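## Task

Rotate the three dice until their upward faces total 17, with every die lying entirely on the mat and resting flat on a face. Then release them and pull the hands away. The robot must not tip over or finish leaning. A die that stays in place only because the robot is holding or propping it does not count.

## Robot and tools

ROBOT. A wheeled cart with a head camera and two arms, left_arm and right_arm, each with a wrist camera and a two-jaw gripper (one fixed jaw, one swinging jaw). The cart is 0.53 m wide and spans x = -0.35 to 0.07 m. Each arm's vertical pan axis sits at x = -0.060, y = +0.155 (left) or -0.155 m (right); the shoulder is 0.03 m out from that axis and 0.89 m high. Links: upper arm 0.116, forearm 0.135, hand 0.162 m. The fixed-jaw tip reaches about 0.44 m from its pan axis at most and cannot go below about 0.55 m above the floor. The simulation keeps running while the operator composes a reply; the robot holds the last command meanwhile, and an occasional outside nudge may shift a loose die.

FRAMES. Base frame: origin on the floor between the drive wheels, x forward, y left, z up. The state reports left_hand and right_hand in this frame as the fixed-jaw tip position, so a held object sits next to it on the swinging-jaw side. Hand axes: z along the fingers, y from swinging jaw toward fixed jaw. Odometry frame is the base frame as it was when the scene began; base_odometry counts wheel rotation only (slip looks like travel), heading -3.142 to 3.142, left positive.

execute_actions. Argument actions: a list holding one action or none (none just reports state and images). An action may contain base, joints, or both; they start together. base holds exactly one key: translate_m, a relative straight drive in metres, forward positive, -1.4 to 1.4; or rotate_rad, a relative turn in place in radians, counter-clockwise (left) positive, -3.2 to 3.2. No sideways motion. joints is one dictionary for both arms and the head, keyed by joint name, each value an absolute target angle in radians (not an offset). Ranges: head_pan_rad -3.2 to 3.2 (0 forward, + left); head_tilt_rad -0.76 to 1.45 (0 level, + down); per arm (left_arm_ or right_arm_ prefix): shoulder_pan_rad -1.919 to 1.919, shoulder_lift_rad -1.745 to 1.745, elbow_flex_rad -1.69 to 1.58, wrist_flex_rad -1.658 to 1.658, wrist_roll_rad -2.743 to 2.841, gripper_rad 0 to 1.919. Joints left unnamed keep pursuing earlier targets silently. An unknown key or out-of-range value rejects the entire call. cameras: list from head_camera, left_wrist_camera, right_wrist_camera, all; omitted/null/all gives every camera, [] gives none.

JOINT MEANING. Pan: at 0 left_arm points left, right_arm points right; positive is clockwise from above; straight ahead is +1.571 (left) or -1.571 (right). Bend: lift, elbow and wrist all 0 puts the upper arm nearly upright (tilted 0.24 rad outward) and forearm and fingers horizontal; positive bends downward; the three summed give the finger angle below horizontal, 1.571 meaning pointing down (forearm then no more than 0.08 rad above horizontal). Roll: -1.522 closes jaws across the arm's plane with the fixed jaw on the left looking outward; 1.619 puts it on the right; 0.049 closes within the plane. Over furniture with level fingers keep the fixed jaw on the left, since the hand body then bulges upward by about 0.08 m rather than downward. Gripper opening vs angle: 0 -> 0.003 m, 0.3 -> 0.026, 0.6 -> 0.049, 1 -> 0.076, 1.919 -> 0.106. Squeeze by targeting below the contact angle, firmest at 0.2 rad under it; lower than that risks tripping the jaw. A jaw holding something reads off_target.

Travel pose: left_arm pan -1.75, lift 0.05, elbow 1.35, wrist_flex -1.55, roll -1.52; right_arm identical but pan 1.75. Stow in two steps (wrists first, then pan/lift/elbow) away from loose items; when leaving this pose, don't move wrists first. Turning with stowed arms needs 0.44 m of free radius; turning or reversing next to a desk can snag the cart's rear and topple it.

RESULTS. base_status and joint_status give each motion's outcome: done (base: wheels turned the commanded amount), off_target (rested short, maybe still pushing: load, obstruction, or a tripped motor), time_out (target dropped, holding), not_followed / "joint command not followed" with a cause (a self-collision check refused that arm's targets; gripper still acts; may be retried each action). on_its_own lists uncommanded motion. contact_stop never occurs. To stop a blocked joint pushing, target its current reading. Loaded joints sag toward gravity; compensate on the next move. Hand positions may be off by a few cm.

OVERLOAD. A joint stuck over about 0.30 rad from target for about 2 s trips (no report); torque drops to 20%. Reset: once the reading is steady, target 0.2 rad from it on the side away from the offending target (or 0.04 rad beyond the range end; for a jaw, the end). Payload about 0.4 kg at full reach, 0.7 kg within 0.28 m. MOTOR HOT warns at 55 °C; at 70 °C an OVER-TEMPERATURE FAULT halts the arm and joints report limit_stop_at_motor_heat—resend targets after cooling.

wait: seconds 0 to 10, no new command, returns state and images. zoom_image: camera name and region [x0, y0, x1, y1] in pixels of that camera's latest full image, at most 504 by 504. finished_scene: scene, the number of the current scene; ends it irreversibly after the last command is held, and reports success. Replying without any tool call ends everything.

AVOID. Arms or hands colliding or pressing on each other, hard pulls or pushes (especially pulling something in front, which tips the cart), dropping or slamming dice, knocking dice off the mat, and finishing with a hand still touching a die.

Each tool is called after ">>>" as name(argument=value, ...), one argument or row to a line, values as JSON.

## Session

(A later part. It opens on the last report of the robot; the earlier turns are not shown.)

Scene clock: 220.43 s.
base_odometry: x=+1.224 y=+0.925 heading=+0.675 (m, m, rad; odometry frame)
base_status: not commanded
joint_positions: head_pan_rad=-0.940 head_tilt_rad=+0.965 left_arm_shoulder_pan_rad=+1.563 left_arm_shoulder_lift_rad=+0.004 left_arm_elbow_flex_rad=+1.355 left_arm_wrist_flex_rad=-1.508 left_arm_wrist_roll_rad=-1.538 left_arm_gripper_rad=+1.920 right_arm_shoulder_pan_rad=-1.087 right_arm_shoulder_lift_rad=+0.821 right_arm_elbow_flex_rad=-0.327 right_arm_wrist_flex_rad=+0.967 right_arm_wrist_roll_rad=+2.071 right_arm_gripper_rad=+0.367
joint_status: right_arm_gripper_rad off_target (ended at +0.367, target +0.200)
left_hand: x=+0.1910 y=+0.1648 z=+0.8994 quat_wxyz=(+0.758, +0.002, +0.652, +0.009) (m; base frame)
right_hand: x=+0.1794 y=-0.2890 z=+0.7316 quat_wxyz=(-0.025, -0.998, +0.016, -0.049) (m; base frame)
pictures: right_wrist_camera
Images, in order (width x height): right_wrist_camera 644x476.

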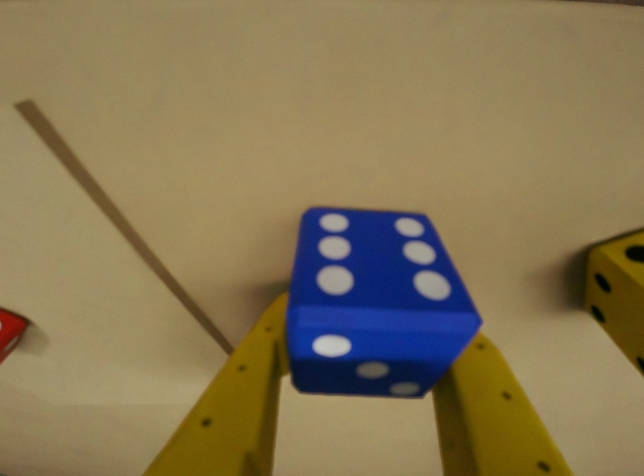

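>>> execute_actions(
  actions=[
    {"joints": {"right_arm_shoulder_lift_rad": 0.5, "right_arm_elbow_flex_rad": -0.33, "right_arm_wrist_flex_rad": 0.6, "right_arm_wrist_roll_rad": -1.522, "right_arm_shoulder_pan_rad": -1.0}},
  ],
  cameras=[],
)

>>> execute_actions(
  actions=[
    {"joints": {"right_arm_shoulder_lift_rad": 0.95, "right_arm_elbow_flex_rad": -0.14, "right_arm_wrist_flex_rad": -0.38}},
  ],
  cameras=["head_camera", "right_wrist_camera"],
)

Scene clock: 232.93 s.
base_odometry: x=+1.224 y=+0.925 heading=+0.675 (m, m, rad; odometry frame)
base_status: not commanded
joint_positions: head_pan_rad=-0.940 head_tilt_rad=+0.965 left_arm_shoulder_pan_rad=+1.563 left_arm_shoulder_lift_rad=+0.004 left_arm_elbow_flex_rad=+1.355 left_arm_wrist_flex_rad=-1.508 left_arm_wrist_roll_rad=-1.538 left_arm_gripper_rad=+1.920 right_arm_shoulder_pan_rad=-1.009 right_arm_shoulder_lift_rad=+0.561 right_arm_elbow_flex_rad=-0.323 right_arm_wrist_flex_rad=+0.615 right_arm_wrist_roll_rad=-1.511 right_arm_gripper_rad=+0.366
joint_status: all done
left_hand: x=+0.1910 y=+0.1648 z=+0.8994 quat_wxyz=(+0.758, +0.002, +0.652, +0.009) (m; base frame)
right_hand: x=+0.2417 y=-0.3360 z=+0.8267 quat_wxyz=(+0.337, +0.255, +0.901, -0.099) (m; base frame)
pictures: none
No camera images: the call's "cameras" was empty. Leave "cameras" out to get every camera's image.

Scene clock: 234.37 s.
base_odometry: x=+1.224 y=+0.925 heading=+0.675 (m, m, rad; odometry frame)
base_status: not commanded
joint_positions: head_pan_rad=-0.940 head_tilt_rad=+0.965 left_arm_shoulder_pan_rad=+1.563 left_arm_shoulder_lift_rad=+0.004 left_arm_elbow_flex_rad=+1.355 left_arm_wrist_flex_rad=-1.508 left_arm_wrist_roll_rad=-1.538 left_arm_gripper_rad=+1.920 right_arm_shoulder_pan_rad=-1.009 right_arm_shoulder_lift_rad=+0.978 right_arm_elbow_flex_rad=-0.136 right_arm_wrist_flex_rad=-0.363 right_arm_wrist_roll_rad=-1.511 right_arm_gripper_rad=+0.366
joint_status: all done
left_hand: x=+0.1910 y=+0.1648 z=+0.8994 quat_wxyz=(+0.758, +0.002, +0.652, +0.009) (m; base frame)
right_hand: x=+0.2617 y=-0.3486 z=+0.7622 quat_wxyz=(+0.498, +0.233, +0.823, -0.147) (m; base frame)
pictures: head_camera, right_wrist_camera
Images, in order (width x height): head_camera 644x476, right_wrist_camera 644x476.

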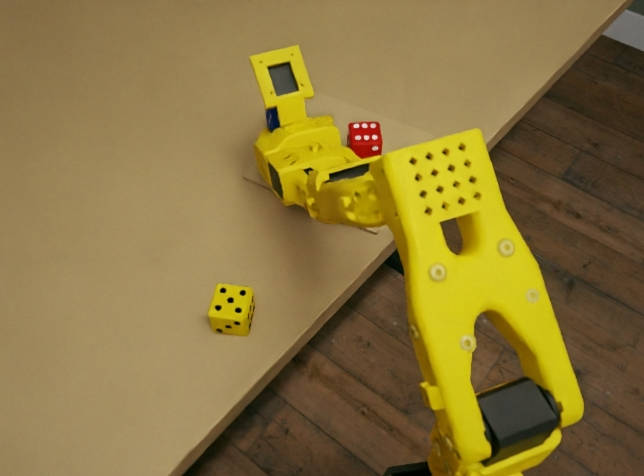

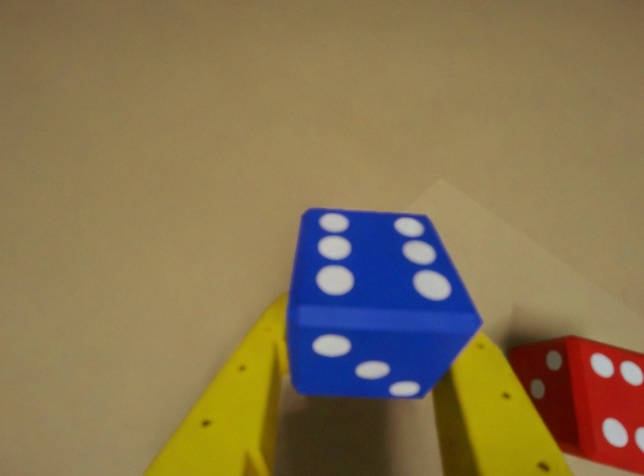

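>>> execute_actions(
  actions=[
    {"joints": {"right_arm_shoulder_lift_rad": 1.11, "right_arm_elbow_flex_rad": -0.13, "right_arm_wrist_flex_rad": -0.56}},
  ],
  cameras=["right_wrist_camera"],
)

Scene clock: 246.70 s.
base_odometry: x=+1.224 y=+0.925 heading=+0.675 (m, m, rad; odometry frame)
base_status: not commanded
joint_positions: head_pan_rad=-0.940 head_tilt_rad=+0.965 left_arm_shoulder_pan_rad=+1.563 left_arm_shoulder_lift_rad=+0.004 left_arm_elbow_flex_rad=+1.355 left_arm_wrist_flex_rad=-1.508 left_arm_wrist_roll_rad=-1.538 left_arm_gripper_rad=+1.920 right_arm_shoulder_pan_rad=-1.009 right_arm_shoulder_lift_rad=+1.134 right_arm_elbow_flex_rad=-0.126 right_arm_wrist_flex_rad=-0.544 right_arm_wrist_roll_rad=-1.511 right_arm_gripper_rad=+0.366
joint_status: all done
left_hand: x=+0.1910 y=+0.1648 z=+0.8994 quat_wxyz=(+0.758, +0.002, +0.652, +0.009) (m; base frame)
right_hand: x=+0.2521 y=-0.3425 z=+0.7328 quat_wxyz=(+0.504, +0.232, +0.819, -0.149) (m; base frame)
pictures: right_wrist_camera
Images, in order (width x height): right_wrist_camera 644x476.

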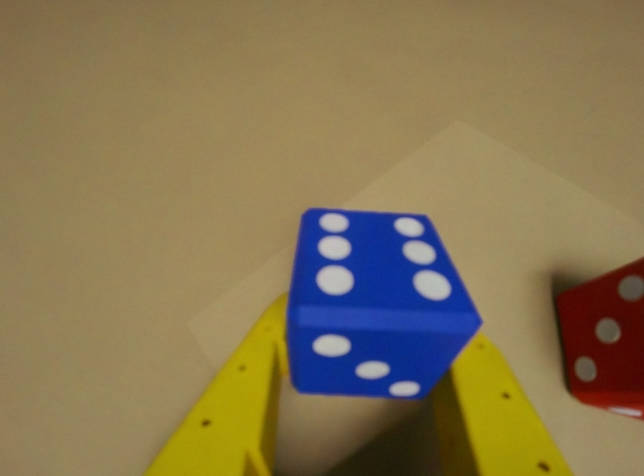

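>>> execute_actions(
  actions=[
    {"joints": {"right_arm_shoulder_lift_rad": 1.135, "right_arm_wrist_flex_rad": -0.575}},
  ],
  cameras=[],
)

Scene clock: 250.53 s.
base_odometry: x=+1.224 y=+0.925 heading=+0.675 (m, m, rad; odometry frame)
base_status: not commanded
joint_positions: head_pan_rad=-0.940 head_tilt_rad=+0.965 left_arm_shoulder_pan_rad=+1.563 left_arm_shoulder_lift_rad=+0.004 left_arm_elbow_flex_rad=+1.355 left_arm_wrist_flex_rad=-1.508 left_arm_wrist_roll_rad=-1.538 left_arm_gripper_rad=+1.920 right_arm_shoulder_pan_rad=-1.009 right_arm_shoulder_lift_rad=+1.148 right_arm_elbow_flex_rad=-0.126 right_arm_wrist_flex_rad=-0.567 right_arm_wrist_roll_rad=-1.511 right_arm_gripper_rad=+0.366
joint_status: all done
left_hand: x=+0.1910 y=+0.1648 z=+0.8994 quat_wxyz=(+0.758, +0.002, +0.652, +0.009) (m; base frame)
right_hand: x=+0.2516 y=-0.3422 z=+0.7315 quat_wxyz=(+0.508, +0.231, +0.816, -0.150) (m; base frame)
pictures: none
No camera images: the call's "cameras" was empty. Leave "cameras" out to get every camera's image.

>>> execute_actions(
  actions=[
    {"joints": {"right_arm_gripper_rad": 0.6}},
  ],
  cameras=["right_wrist_camera", "head_camera"],
)

Scene clock: 252.63 s.
base_odometry: x=+1.224 y=+0.925 heading=+0.675 (m, m, rad; odometry frame)
base_status: not commanded
joint_positions: head_pan_rad=-0.940 head_tilt_rad=+0.965 left_arm_shoulder_pan_rad=+1.563 left_arm_shoulder_lift_rad=+0.004 left_arm_elbow_flex_rad=+1.355 left_arm_wrist_flex_rad=-1.508 left_arm_wrist_roll_rad=-1.538 left_arm_gripper_rad=+1.920 right_arm_shoulder_pan_rad=-1.009 right_arm_shoulder_lift_rad=+1.148 right_arm_elbow_flex_rad=-0.126 right_arm_wrist_flex_rad=-0.567 right_arm_wrist_roll_rad=-1.513 right_arm_gripper_rad=+0.589
joint_status: all done
left_hand: x=+0.1910 y=+0.1648 z=+0.8994 quat_wxyz=(+0.758, +0.002, +0.652, +0.009) (m; base frame)
right_hand: x=+0.2516 y=-0.3422 z=+0.7315 quat_wxyz=(+0.508, +0.231, +0.816, -0.149) (m; base frame)
pictures: head_camera, right_wrist_camera
Images, in order (width x height): head_camera 644x476, right_wrist_camera 644x476.

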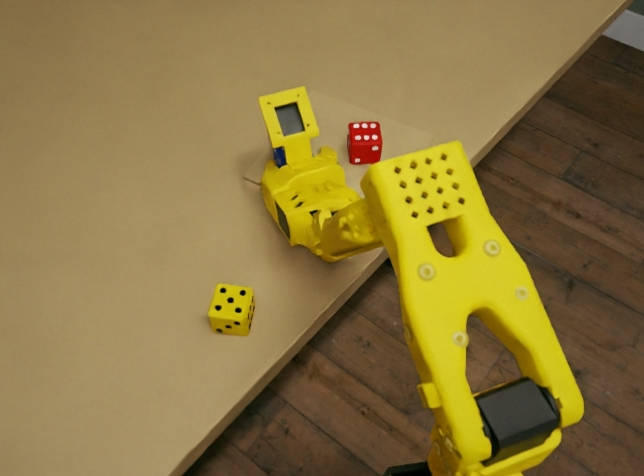

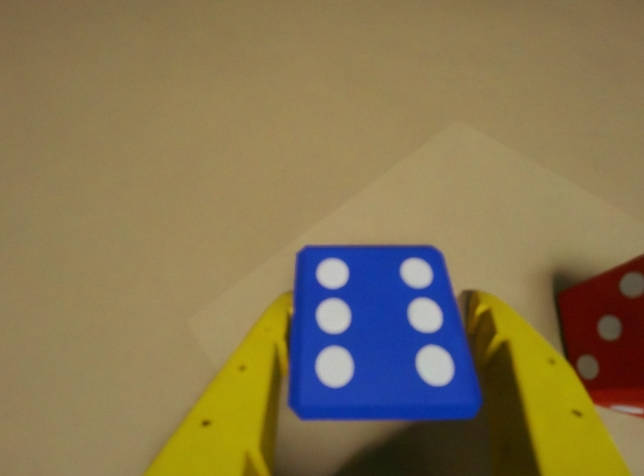

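>>> zoom_image(
  camera="head_camera",
  region=[170, 250, 300, 360],
)

Region (170, 250, 300, 360) of head_camera's 644x476 image, scaled by 3.877; it fills the top 426 rows of this view, and the rest is white.

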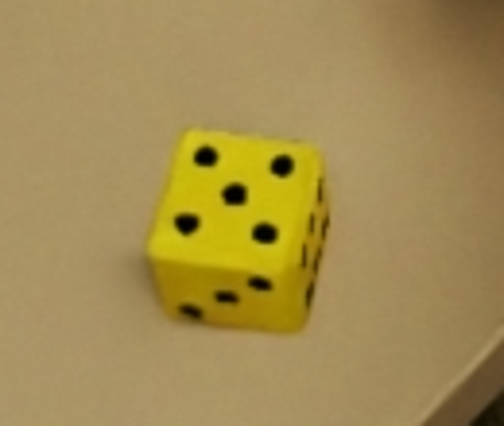

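>>> execute_actions(
  actions=[
    {"joints": {"right_arm_shoulder_lift_rad": 0.6, "right_arm_elbow_flex_rad": -0.3, "right_arm_wrist_flex_rad": 0.2}},
  ],
  cameras=[],
)

>>> execute_actions(
  actions=[
    {"joints": {"right_arm_shoulder_pan_rad": -1.43, "right_arm_shoulder_lift_rad": 0.45, "right_arm_elbow_flex_rad": -0.25, "right_arm_wrist_flex_rad": 1.33, "right_arm_wrist_roll_rad": -0.86, "right_arm_gripper_rad": 1.0}},
  ],
  cameras=["head_camera", "right_wrist_camera"],
)

Scene clock: 271.97 s.
base_odometry: x=+1.224 y=+0.925 heading=+0.675 (m, m, rad; odometry frame)
base_status: not commanded
joint_positions: head_pan_rad=-0.940 head_tilt_rad=+0.965 left_arm_shoulder_pan_rad=+1.563 left_arm_shoulder_lift_rad=+0.004 left_arm_elbow_flex_rad=+1.355 left_arm_wrist_flex_rad=-1.508 left_arm_wrist_roll_rad=-1.538 left_arm_gripper_rad=+1.920 right_arm_shoulder_pan_rad=-1.009 right_arm_shoulder_lift_rad=+0.662 right_arm_elbow_flex_rad=-0.261 right_arm_wrist_flex_rad=+0.197 right_arm_wrist_roll_rad=-1.513 right_arm_gripper_rad=+0.590
joint_status: all done
left_hand: x=+0.1910 y=+0.1648 z=+0.8994 quat_wxyz=(+0.758, +0.002, +0.652, +0.009) (m; base frame)
right_hand: x=+0.2660 y=-0.3513 z=+0.8272 quat_wxyz=(+0.449, +0.241, +0.850, -0.132) (m; base frame)
pictures: none
No camera images: the call's "cameras" was empty. Leave "cameras" out to get every camera's image.

Scene clock: 273.50 s.
base_odometry: x=+1.224 y=+0.925 heading=+0.675 (m, m, rad; odometry frame)
base_status: not commanded
joint_positions: head_pan_rad=-0.940 head_tilt_rad=+0.965 left_arm_shoulder_pan_rad=+1.563 left_arm_shoulder_lift_rad=+0.004 left_arm_elbow_flex_rad=+1.355 left_arm_wrist_flex_rad=-1.508 left_arm_wrist_roll_rad=-1.538 left_arm_gripper_rad=+1.920 right_arm_shoulder_pan_rad=-1.421 right_arm_shoulder_lift_rad=+0.501 right_arm_elbow_flex_rad=-0.245 right_arm_wrist_flex_rad=+1.325 right_arm_wrist_roll_rad=-0.870 right_arm_gripper_rad=+0.990
joint_status: all done
left_hand: x=+0.1910 y=+0.1648 z=+0.8994 quat_wxyz=(+0.758, +0.002, +0.652, +0.009) (m; base frame)
right_hand: x=+0.1725 y=-0.1840 z=+0.7897 quat_wxyz=(-0.005, -0.249, +0.969, +0.002) (m; base frame)
pictures: head_camera, right_wrist_camera
Images, in order (width x height): head_camera 644x476, right_wrist_camera 644x476.

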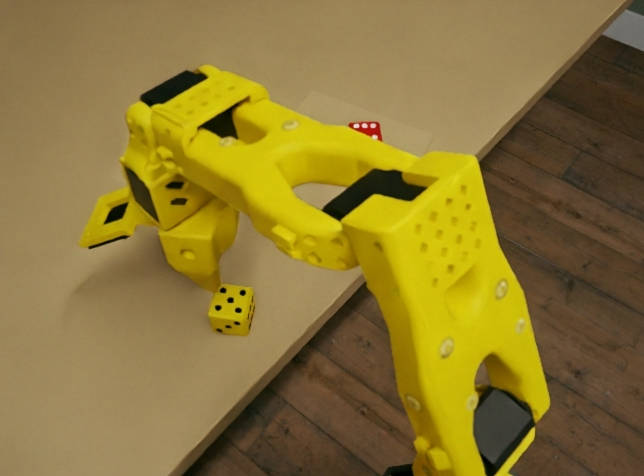

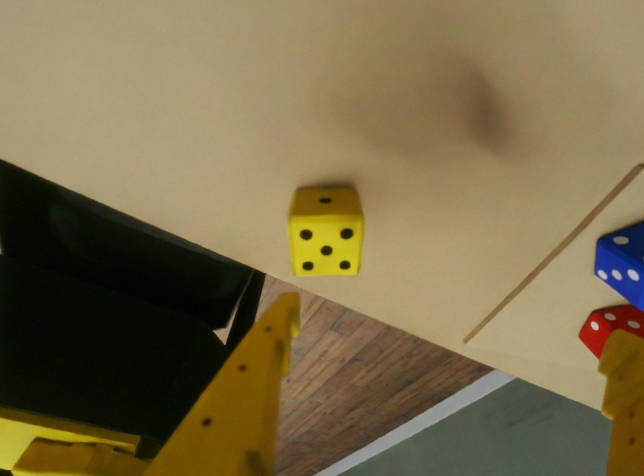

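>>> execute_actions(
  actions=[
    {"joints": {"right_arm_shoulder_pan_rad": -1.45, "right_arm_shoulder_lift_rad": 0.33, "right_arm_elbow_flex_rad": 0.125, "right_arm_wrist_flex_rad": 1.08, "right_arm_wrist_roll_rad": -0.89}},
  ],
  cameras=["right_wrist_camera"],
)

Scene clock: 279.33 s.
base_odometry: x=+1.224 y=+0.925 heading=+0.675 (m, m, rad; odometry frame)
base_status: not commanded
joint_positions: head_pan_rad=-0.940 head_tilt_rad=+0.965 left_arm_shoulder_pan_rad=+1.563 left_arm_shoulder_lift_rad=+0.004 left_arm_elbow_flex_rad=+1.355 left_arm_wrist_flex_rad=-1.508 left_arm_wrist_roll_rad=-1.538 left_arm_gripper_rad=+1.920 right_arm_shoulder_pan_rad=-1.441 right_arm_shoulder_lift_rad=+0.376 right_arm_elbow_flex_rad=+0.128 right_arm_wrist_flex_rad=+1.087 right_arm_wrist_roll_rad=-0.879 right_arm_gripper_rad=+0.990
joint_status: all done
left_hand: x=+0.1910 y=+0.1648 z=+0.8994 quat_wxyz=(+0.758, +0.002, +0.652, +0.009) (m; base frame)
right_hand: x=+0.1492 y=-0.1762 z=+0.7673 quat_wxyz=(-0.010, -0.254, +0.967, +0.004) (m; base frame)
pictures: right_wrist_camera
Images, in order (width x height): right_wrist_camera 644x476.

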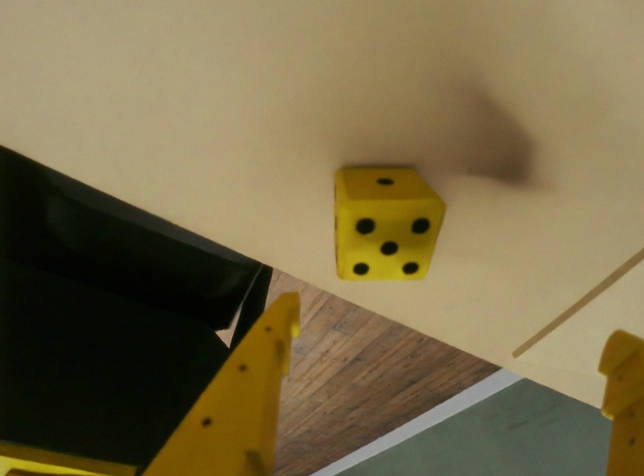

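>>> execute_actions(
  actions=[
    {"joints": {"right_arm_shoulder_lift_rad": 0.53, "right_arm_elbow_flex_rad": 0.158, "right_arm_wrist_flex_rad": 0.86}},
  ],
  cameras=["right_wrist_camera"],
)

Scene clock: 286.80 s.
base_odometry: x=+1.224 y=+0.925 heading=+0.675 (m, m, rad; odometry frame)
base_status: not commanded
joint_positions: head_pan_rad=-0.940 head_tilt_rad=+0.965 left_arm_shoulder_pan_rad=+1.563 left_arm_shoulder_lift_rad=+0.004 left_arm_elbow_flex_rad=+1.355 left_arm_wrist_flex_rad=-1.508 left_arm_wrist_roll_rad=-1.538 left_arm_gripper_rad=+1.920 right_arm_shoulder_pan_rad=-1.441 right_arm_shoulder_lift_rad=+0.547 right_arm_elbow_flex_rad=+0.160 right_arm_wrist_flex_rad=+0.866 right_arm_wrist_roll_rad=-0.879 right_arm_gripper_rad=+0.990
joint_status: all done
left_hand: x=+0.1910 y=+0.1648 z=+0.8994 quat_wxyz=(+0.758, +0.002, +0.652, +0.009) (m; base frame)
right_hand: x=+0.1524 y=-0.1766 z=+0.7314 quat_wxyz=(-0.001, -0.254, +0.967, +0.000) (m; base frame)
pictures: right_wrist_camera
Images, in order (width x height): right_wrist_camera 644x476.

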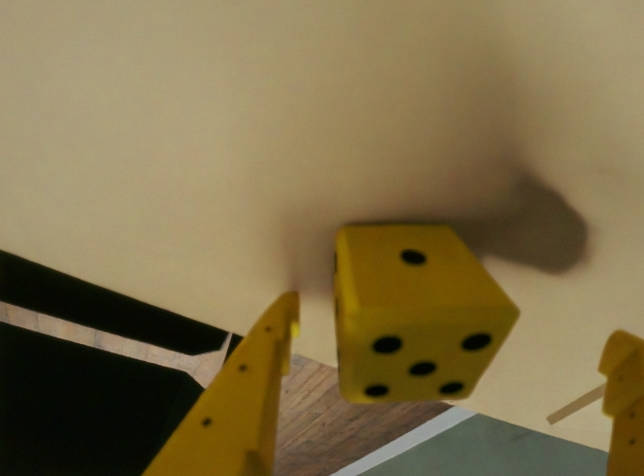

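>>> execute_actions(
  actions=[
    {"joints": {"right_arm_gripper_rad": 0.2}},
  ],
  cameras=["right_wrist_camera"],
)

>>> execute_actions(
  actions=[
    {"joints": {"right_arm_shoulder_lift_rad": 0.3, "right_arm_elbow_flex_rad": -0.1, "right_arm_wrist_flex_rad": 1.3, "right_arm_wrist_roll_rad": -1.522}},
  ],
  cameras=["head_camera"],
)

Scene clock: 292.20 s.
base_odometry: x=+1.224 y=+0.925 heading=+0.675 (m, m, rad; odometry frame)
base_status: not commanded
joint_positions: head_pan_rad=-0.940 head_tilt_rad=+0.965 left_arm_shoulder_pan_rad=+1.563 left_arm_shoulder_lift_rad=+0.004 left_arm_elbow_flex_rad=+1.355 left_arm_wrist_flex_rad=-1.508 left_arm_wrist_roll_rad=-1.538 left_arm_gripper_rad=+1.920 right_arm_shoulder_pan_rad=-1.443 right_arm_shoulder_lift_rad=+0.547 right_arm_elbow_flex_rad=+0.160 right_arm_wrist_flex_rad=+0.866 right_arm_wrist_roll_rad=-0.879 right_arm_gripper_rad=+0.366
joint_status: right_arm_gripper_rad off_target (ended at +0.366, target +0.200)
left_hand: x=+0.1910 y=+0.1648 z=+0.8994 quat_wxyz=(+0.758, +0.002, +0.652, +0.009) (m; base frame)
right_hand: x=+0.1525 y=-0.1763 z=+0.7314 quat_wxyz=(-0.001, -0.255, +0.967, +0.000) (m; base frame)
pictures: right_wrist_camera
Images, in order (width x height): right_wrist_camera 644x476.

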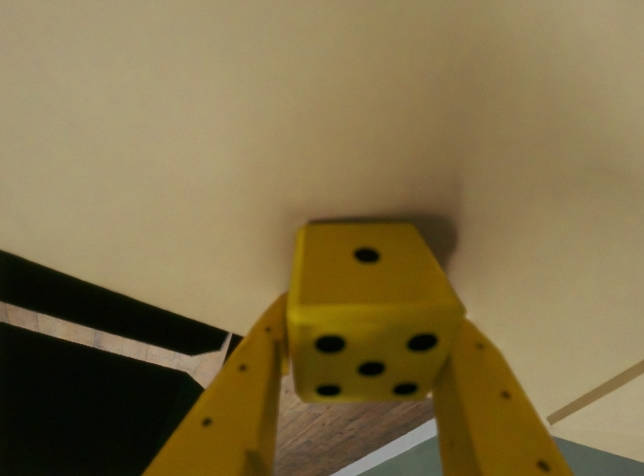

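Scene clock: 293.43 s.
base_odometry: x=+1.224 y=+0.925 heading=+0.675 (m, m, rad; odometry frame)
base_status: not commanded
joint_positions: head_pan_rad=-0.940 head_tilt_rad=+0.965 left_arm_shoulder_pan_rad=+1.563 left_arm_shoulder_lift_rad=+0.004 left_arm_elbow_flex_rad=+1.355 left_arm_wrist_flex_rad=-1.508 left_arm_wrist_roll_rad=-1.538 left_arm_gripper_rad=+1.920 right_arm_shoulder_pan_rad=-1.443 right_arm_shoulder_lift_rad=+0.349 right_arm_elbow_flex_rad=-0.064 right_arm_wrist_flex_rad=+1.294 right_arm_wrist_roll_rad=-1.513 right_arm_gripper_rad=+0.366
joint_status: all done
left_hand: x=+0.1910 y=+0.1648 z=+0.8994 quat_wxyz=(+0.758, +0.002, +0.652, +0.009) (m; base frame)
right_hand: x=+0.1636 y=-0.1760 z=+0.7967 quat_wxyz=(-0.004, +0.059, +0.998, +0.000) (m; base frame)
pictures: head_camera
Images, in order (width x height): head_camera 644x476.

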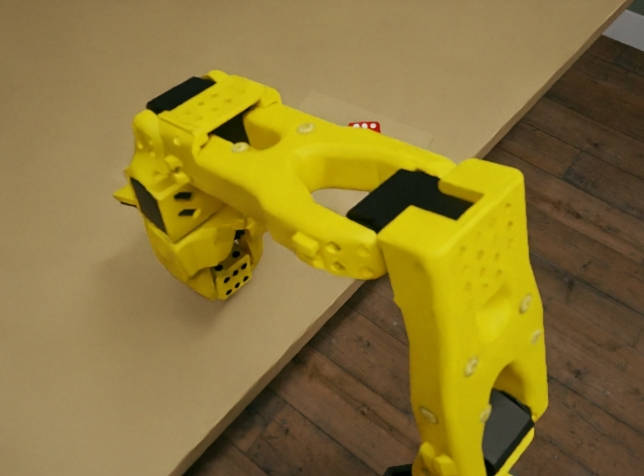

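>>> execute_actions(
  actions=[
    {"joints": {"right_arm_shoulder_pan_rad": -0.86, "right_arm_shoulder_lift_rad": 0.615, "right_arm_elbow_flex_rad": -0.465, "right_arm_wrist_flex_rad": 1.09}},
  ],
  cameras=["head_camera", "right_wrist_camera"],
)

Scene clock: 298.50 s.
base_odometry: x=+1.224 y=+0.925 heading=+0.675 (m, m, rad; odometry frame)
base_status: not commanded
joint_positions: head_pan_rad=-0.940 head_tilt_rad=+0.965 left_arm_shoulder_pan_rad=+1.563 left_arm_shoulder_lift_rad=+0.004 left_arm_elbow_flex_rad=+1.355 left_arm_wrist_flex_rad=-1.508 left_arm_wrist_roll_rad=-1.538 left_arm_gripper_rad=+1.920 right_arm_shoulder_pan_rad=-0.867 right_arm_shoulder_lift_rad=+0.642 right_arm_elbow_flex_rad=-0.424 right_arm_wrist_flex_rad=+1.099 right_arm_wrist_roll_rad=-1.513 right_arm_gripper_rad=+0.366
joint_status: all done
left_hand: x=+0.1910 y=+0.1648 z=+0.8994 quat_wxyz=(+0.758, +0.002, +0.652, +0.009) (m; base frame)
right_hand: x=+0.1685 y=-0.3387 z=+0.7879 quat_wxyz=(+0.119, +0.337, +0.933, -0.044) (m; base frame)
pictures: head_camera, right_wrist_camera
Images, in order (width x height): head_camera 644x476, right_wrist_camera 644x476.

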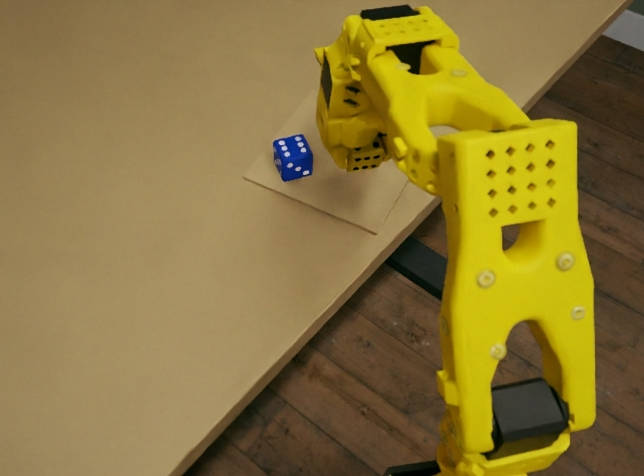

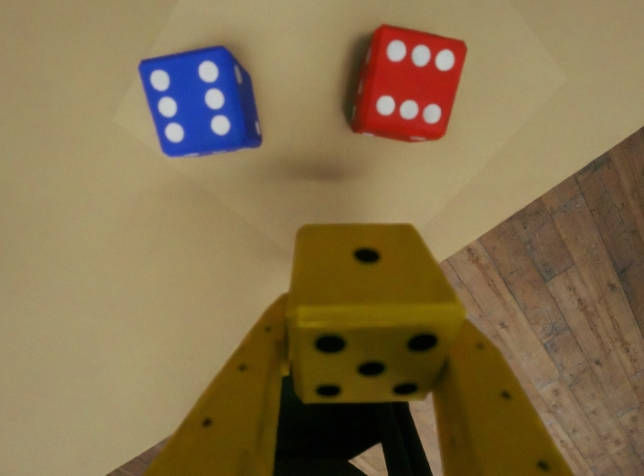

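>>> execute_actions(
  actions=[
    {"joints": {"right_arm_shoulder_lift_rad": 0.76, "right_arm_elbow_flex_rad": -0.4, "right_arm_wrist_flex_rad": 0.92}},
  ],
  cameras=["head_camera", "right_wrist_camera"],
)

Scene clock: 309.53 s.
base_odometry: x=+1.224 y=+0.925 heading=+0.675 (m, m, rad; odometry frame)
base_status: not commanded
joint_positions: head_pan_rad=-0.940 head_tilt_rad=+0.965 left_arm_shoulder_pan_rad=+1.563 left_arm_shoulder_lift_rad=+0.004 left_arm_elbow_flex_rad=+1.355 left_arm_wrist_flex_rad=-1.508 left_arm_wrist_roll_rad=-1.538 left_arm_gripper_rad=+1.920 right_arm_shoulder_pan_rad=-0.867 right_arm_shoulder_lift_rad=+0.786 right_arm_elbow_flex_rad=-0.393 right_arm_wrist_flex_rad=+0.931 right_arm_wrist_roll_rad=-1.513 right_arm_gripper_rad=+0.366
joint_status: all done
left_hand: x=+0.1910 y=+0.1648 z=+0.8994 quat_wxyz=(+0.758, +0.002, +0.652, +0.009) (m; base frame)
right_hand: x=+0.1704 y=-0.3402 z=+0.7512 quat_wxyz=(+0.116, +0.337, +0.933, -0.043) (m; base frame)
pictures: head_camera, right_wrist_camera
Images, in order (width x height): head_camera 644x476, right_wrist_camera 644x476.

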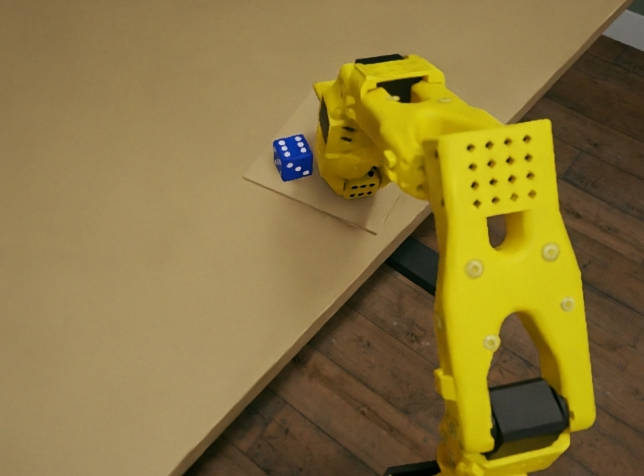

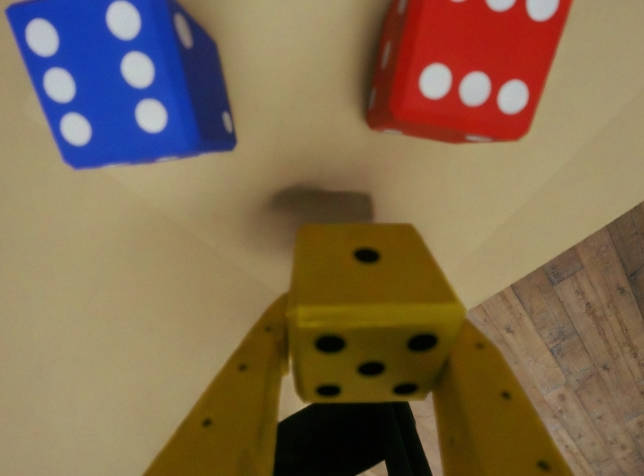

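>>> execute_actions(
  actions=[
    {"joints": {"right_arm_shoulder_lift_rad": 0.83, "right_arm_elbow_flex_rad": -0.395, "right_arm_wrist_flex_rad": 0.76}},
  ],
  cameras=["head_camera", "right_wrist_camera"],
)

Scene clock: 316.80 s.
base_odometry: x=+1.224 y=+0.925 heading=+0.675 (m, m, rad; odometry frame)
base_status: not commanded
joint_positions: head_pan_rad=-0.940 head_tilt_rad=+0.965 left_arm_shoulder_pan_rad=+1.563 left_arm_shoulder_lift_rad=+0.004 left_arm_elbow_flex_rad=+1.355 left_arm_wrist_flex_rad=-1.508 left_arm_wrist_roll_rad=-1.538 left_arm_gripper_rad=+1.920 right_arm_shoulder_pan_rad=-0.867 right_arm_shoulder_lift_rad=+0.858 right_arm_elbow_flex_rad=-0.390 right_arm_wrist_flex_rad=+0.771 right_arm_wrist_roll_rad=-1.513 right_arm_gripper_rad=+0.366
joint_status: all done
left_hand: x=+0.1910 y=+0.1648 z=+0.8994 quat_wxyz=(+0.758, +0.002, +0.652, +0.009) (m; base frame)
right_hand: x=+0.1804 y=-0.3487 z=+0.7384 quat_wxyz=(+0.155, +0.335, +0.927, -0.058) (m; base frame)
pictures: head_camera, right_wrist_camera
Images, in order (width x height): head_camera 644x476, right_wrist_camera 644x476.

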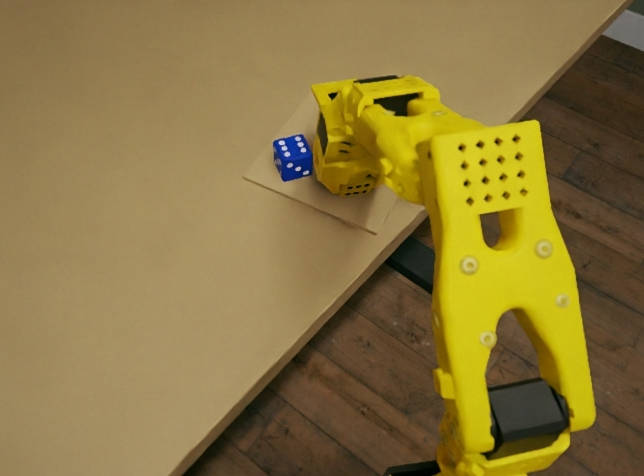

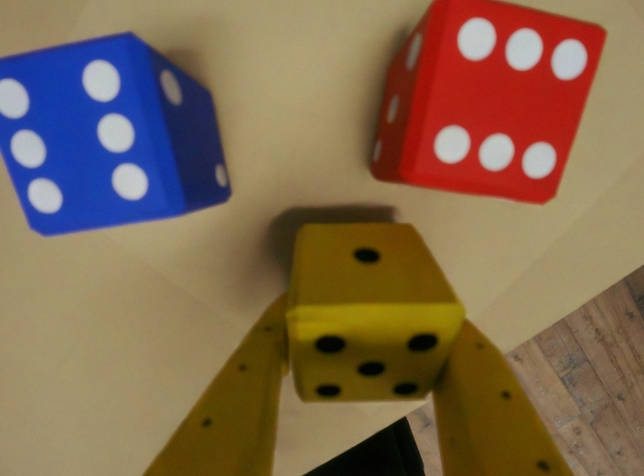

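>>> execute_actions(
  actions=[
    {"joints": {"right_arm_shoulder_lift_rad": 0.855, "right_arm_wrist_flex_rad": 0.745}},
  ],
  cameras=[],
)

Scene clock: 319.27 s.
base_odometry: x=+1.224 y=+0.925 heading=+0.675 (m, m, rad; odometry frame)
base_status: not commanded
joint_positions: head_pan_rad=-0.940 head_tilt_rad=+0.965 left_arm_shoulder_pan_rad=+1.563 left_arm_shoulder_lift_rad=+0.004 left_arm_elbow_flex_rad=+1.355 left_arm_wrist_flex_rad=-1.508 left_arm_wrist_roll_rad=-1.538 left_arm_gripper_rad=+1.920 right_arm_shoulder_pan_rad=-0.867 right_arm_shoulder_lift_rad=+0.869 right_arm_elbow_flex_rad=-0.390 right_arm_wrist_flex_rad=+0.756 right_arm_wrist_roll_rad=-1.513 right_arm_gripper_rad=+0.366
joint_status: all done
left_hand: x=+0.1910 y=+0.1648 z=+0.8994 quat_wxyz=(+0.758, +0.002, +0.652, +0.009) (m; base frame)
right_hand: x=+0.1809 y=-0.3492 z=+0.7362 quat_wxyz=(+0.157, +0.335, +0.927, -0.058) (m; base frame)
pictures: none
No camera images: the call's "cameras" was empty. Leave "cameras" out to get every camera's image.

>>> execute_actions(
  actions=[
    {"joints": {"right_arm_gripper_rad": 0.6}},
  ],
  cameras=["right_wrist_camera"],
)

>>> execute_actions(
  actions=[
    {"joints": {"right_arm_shoulder_lift_rad": 0.45, "right_arm_elbow_flex_rad": -0.45, "right_arm_wrist_flex_rad": 1.25}},
  ],
  cameras=["right_wrist_camera"],
)

Scene clock: 322.67 s.
base_odometry: x=+1.224 y=+0.925 heading=+0.675 (m, m, rad; odometry frame)
base_status: not commanded
joint_positions: head_pan_rad=-0.940 head_tilt_rad=+0.965 left_arm_shoulder_pan_rad=+1.563 left_arm_shoulder_lift_rad=+0.004 left_arm_elbow_flex_rad=+1.355 left_arm_wrist_flex_rad=-1.508 left_arm_wrist_roll_rad=-1.538 left_arm_gripper_rad=+1.920 right_arm_shoulder_pan_rad=-0.867 right_arm_shoulder_lift_rad=+0.880 right_arm_elbow_flex_rad=-0.390 right_arm_wrist_flex_rad=+0.754 right_arm_wrist_roll_rad=-1.513 right_arm_gripper_rad=+0.589
joint_status: all done
left_hand: x=+0.1910 y=+0.1648 z=+0.8994 quat_wxyz=(+0.758, +0.002, +0.652, +0.009) (m; base frame)
right_hand: x=+0.1798 y=-0.3482 z=+0.7333 quat_wxyz=(+0.153, +0.335, +0.928, -0.057) (m; base frame)
pictures: right_wrist_camera
Images, in order (width x height): right_wrist_camera 644x476.

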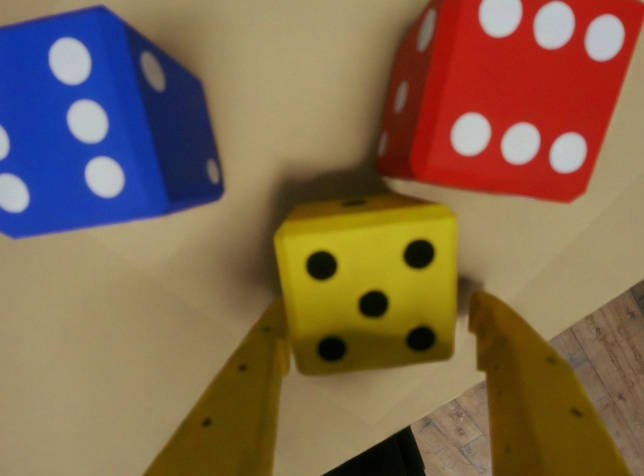

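Scene clock: 323.80 s.
base_odometry: x=+1.224 y=+0.925 heading=+0.675 (m, m, rad; odometry frame)
base_status: not commanded
joint_positions: head_pan_rad=-0.940 head_tilt_rad=+0.965 left_arm_shoulder_pan_rad=+1.563 left_arm_shoulder_lift_rad=+0.004 left_arm_elbow_flex_rad=+1.355 left_arm_wrist_flex_rad=-1.508 left_arm_wrist_roll_rad=-1.538 left_arm_gripper_rad=+1.920 right_arm_shoulder_pan_rad=-0.867 right_arm_shoulder_lift_rad=+0.504 right_arm_elbow_flex_rad=-0.413 right_arm_wrist_flex_rad=+1.247 right_arm_wrist_roll_rad=-1.513 right_arm_gripper_rad=+0.590
joint_status: all done
left_hand: x=+0.1910 y=+0.1648 z=+0.8994 quat_wxyz=(+0.758, +0.002, +0.652, +0.009) (m; base frame)
right_hand: x=+0.1593 y=-0.3308 z=+0.8158 quat_wxyz=(+0.109, +0.338, +0.934, -0.041) (m; base frame)
pictures: right_wrist_camera
Images, in order (width x height): right_wrist_camera 644x476.

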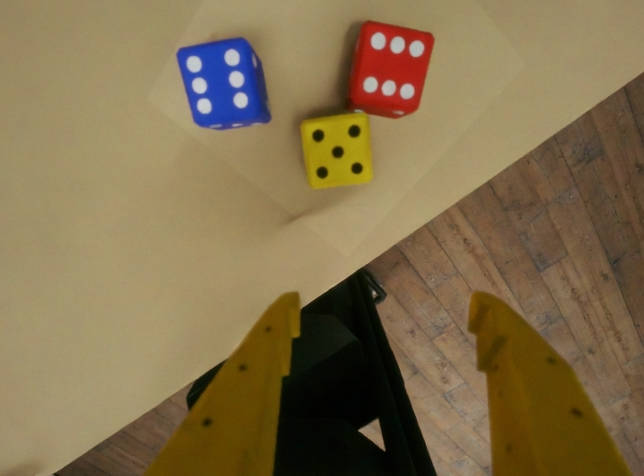

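>>> execute_actions(
  actions=[
    {"base": {"translate_m": -0.25}, "joints": {"right_arm_shoulder_pan_rad": -1.5, "right_arm_shoulder_lift_rad": 0.1, "right_arm_elbow_flex_rad": 0.6, "right_arm_wrist_flex_rad": 0.3, "head_pan_rad": -0.6, "head_tilt_rad": 0.75}},
  ],
  cameras=["head_camera"],
)

Scene clock: 329.27 s.
base_odometry: x=+1.029 y=+0.768 heading=+0.678 (m, m, rad; odometry frame)
base_status: done
joint_positions: head_pan_rad=-0.610 head_tilt_rad=+0.764 left_arm_shoulder_pan_rad=+1.563 left_arm_shoulder_lift_rad=+0.004 left_arm_elbow_flex_rad=+1.355 left_arm_wrist_flex_rad=-1.508 left_arm_wrist_roll_rad=-1.538 left_arm_gripper_rad=+1.920 right_arm_shoulder_pan_rad=-1.492 right_arm_shoulder_lift_rad=+0.140 right_arm_elbow_flex_rad=+0.602 right_arm_wrist_flex_rad=+0.311 right_arm_wrist_roll_rad=-1.513 right_arm_gripper_rad=+0.590
joint_status: all done
left_hand: x=+0.1910 y=+0.1648 z=+0.8994 quat_wxyz=(+0.758, +0.002, +0.652, +0.009) (m; base frame)
right_hand: x=+0.1957 y=-0.1675 z=+0.7745 quat_wxyz=(+0.256, +0.034, +0.966, -0.011) (m; base frame)
pictures: head_camera
Images, in order (width x height): head_camera 644x476.

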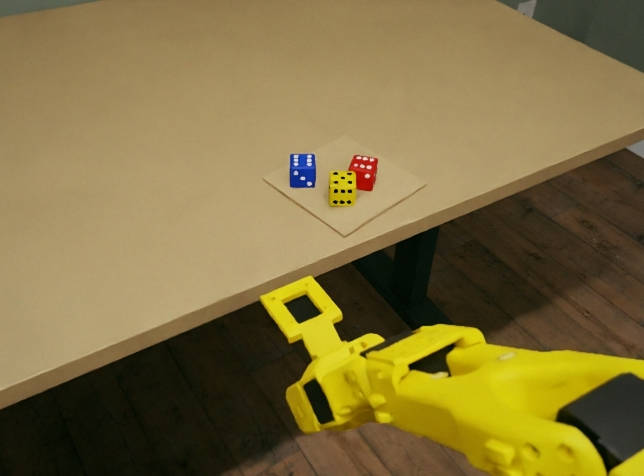

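>>> finished_scene(
  scene=2,
)

The scene is finished: the task was done.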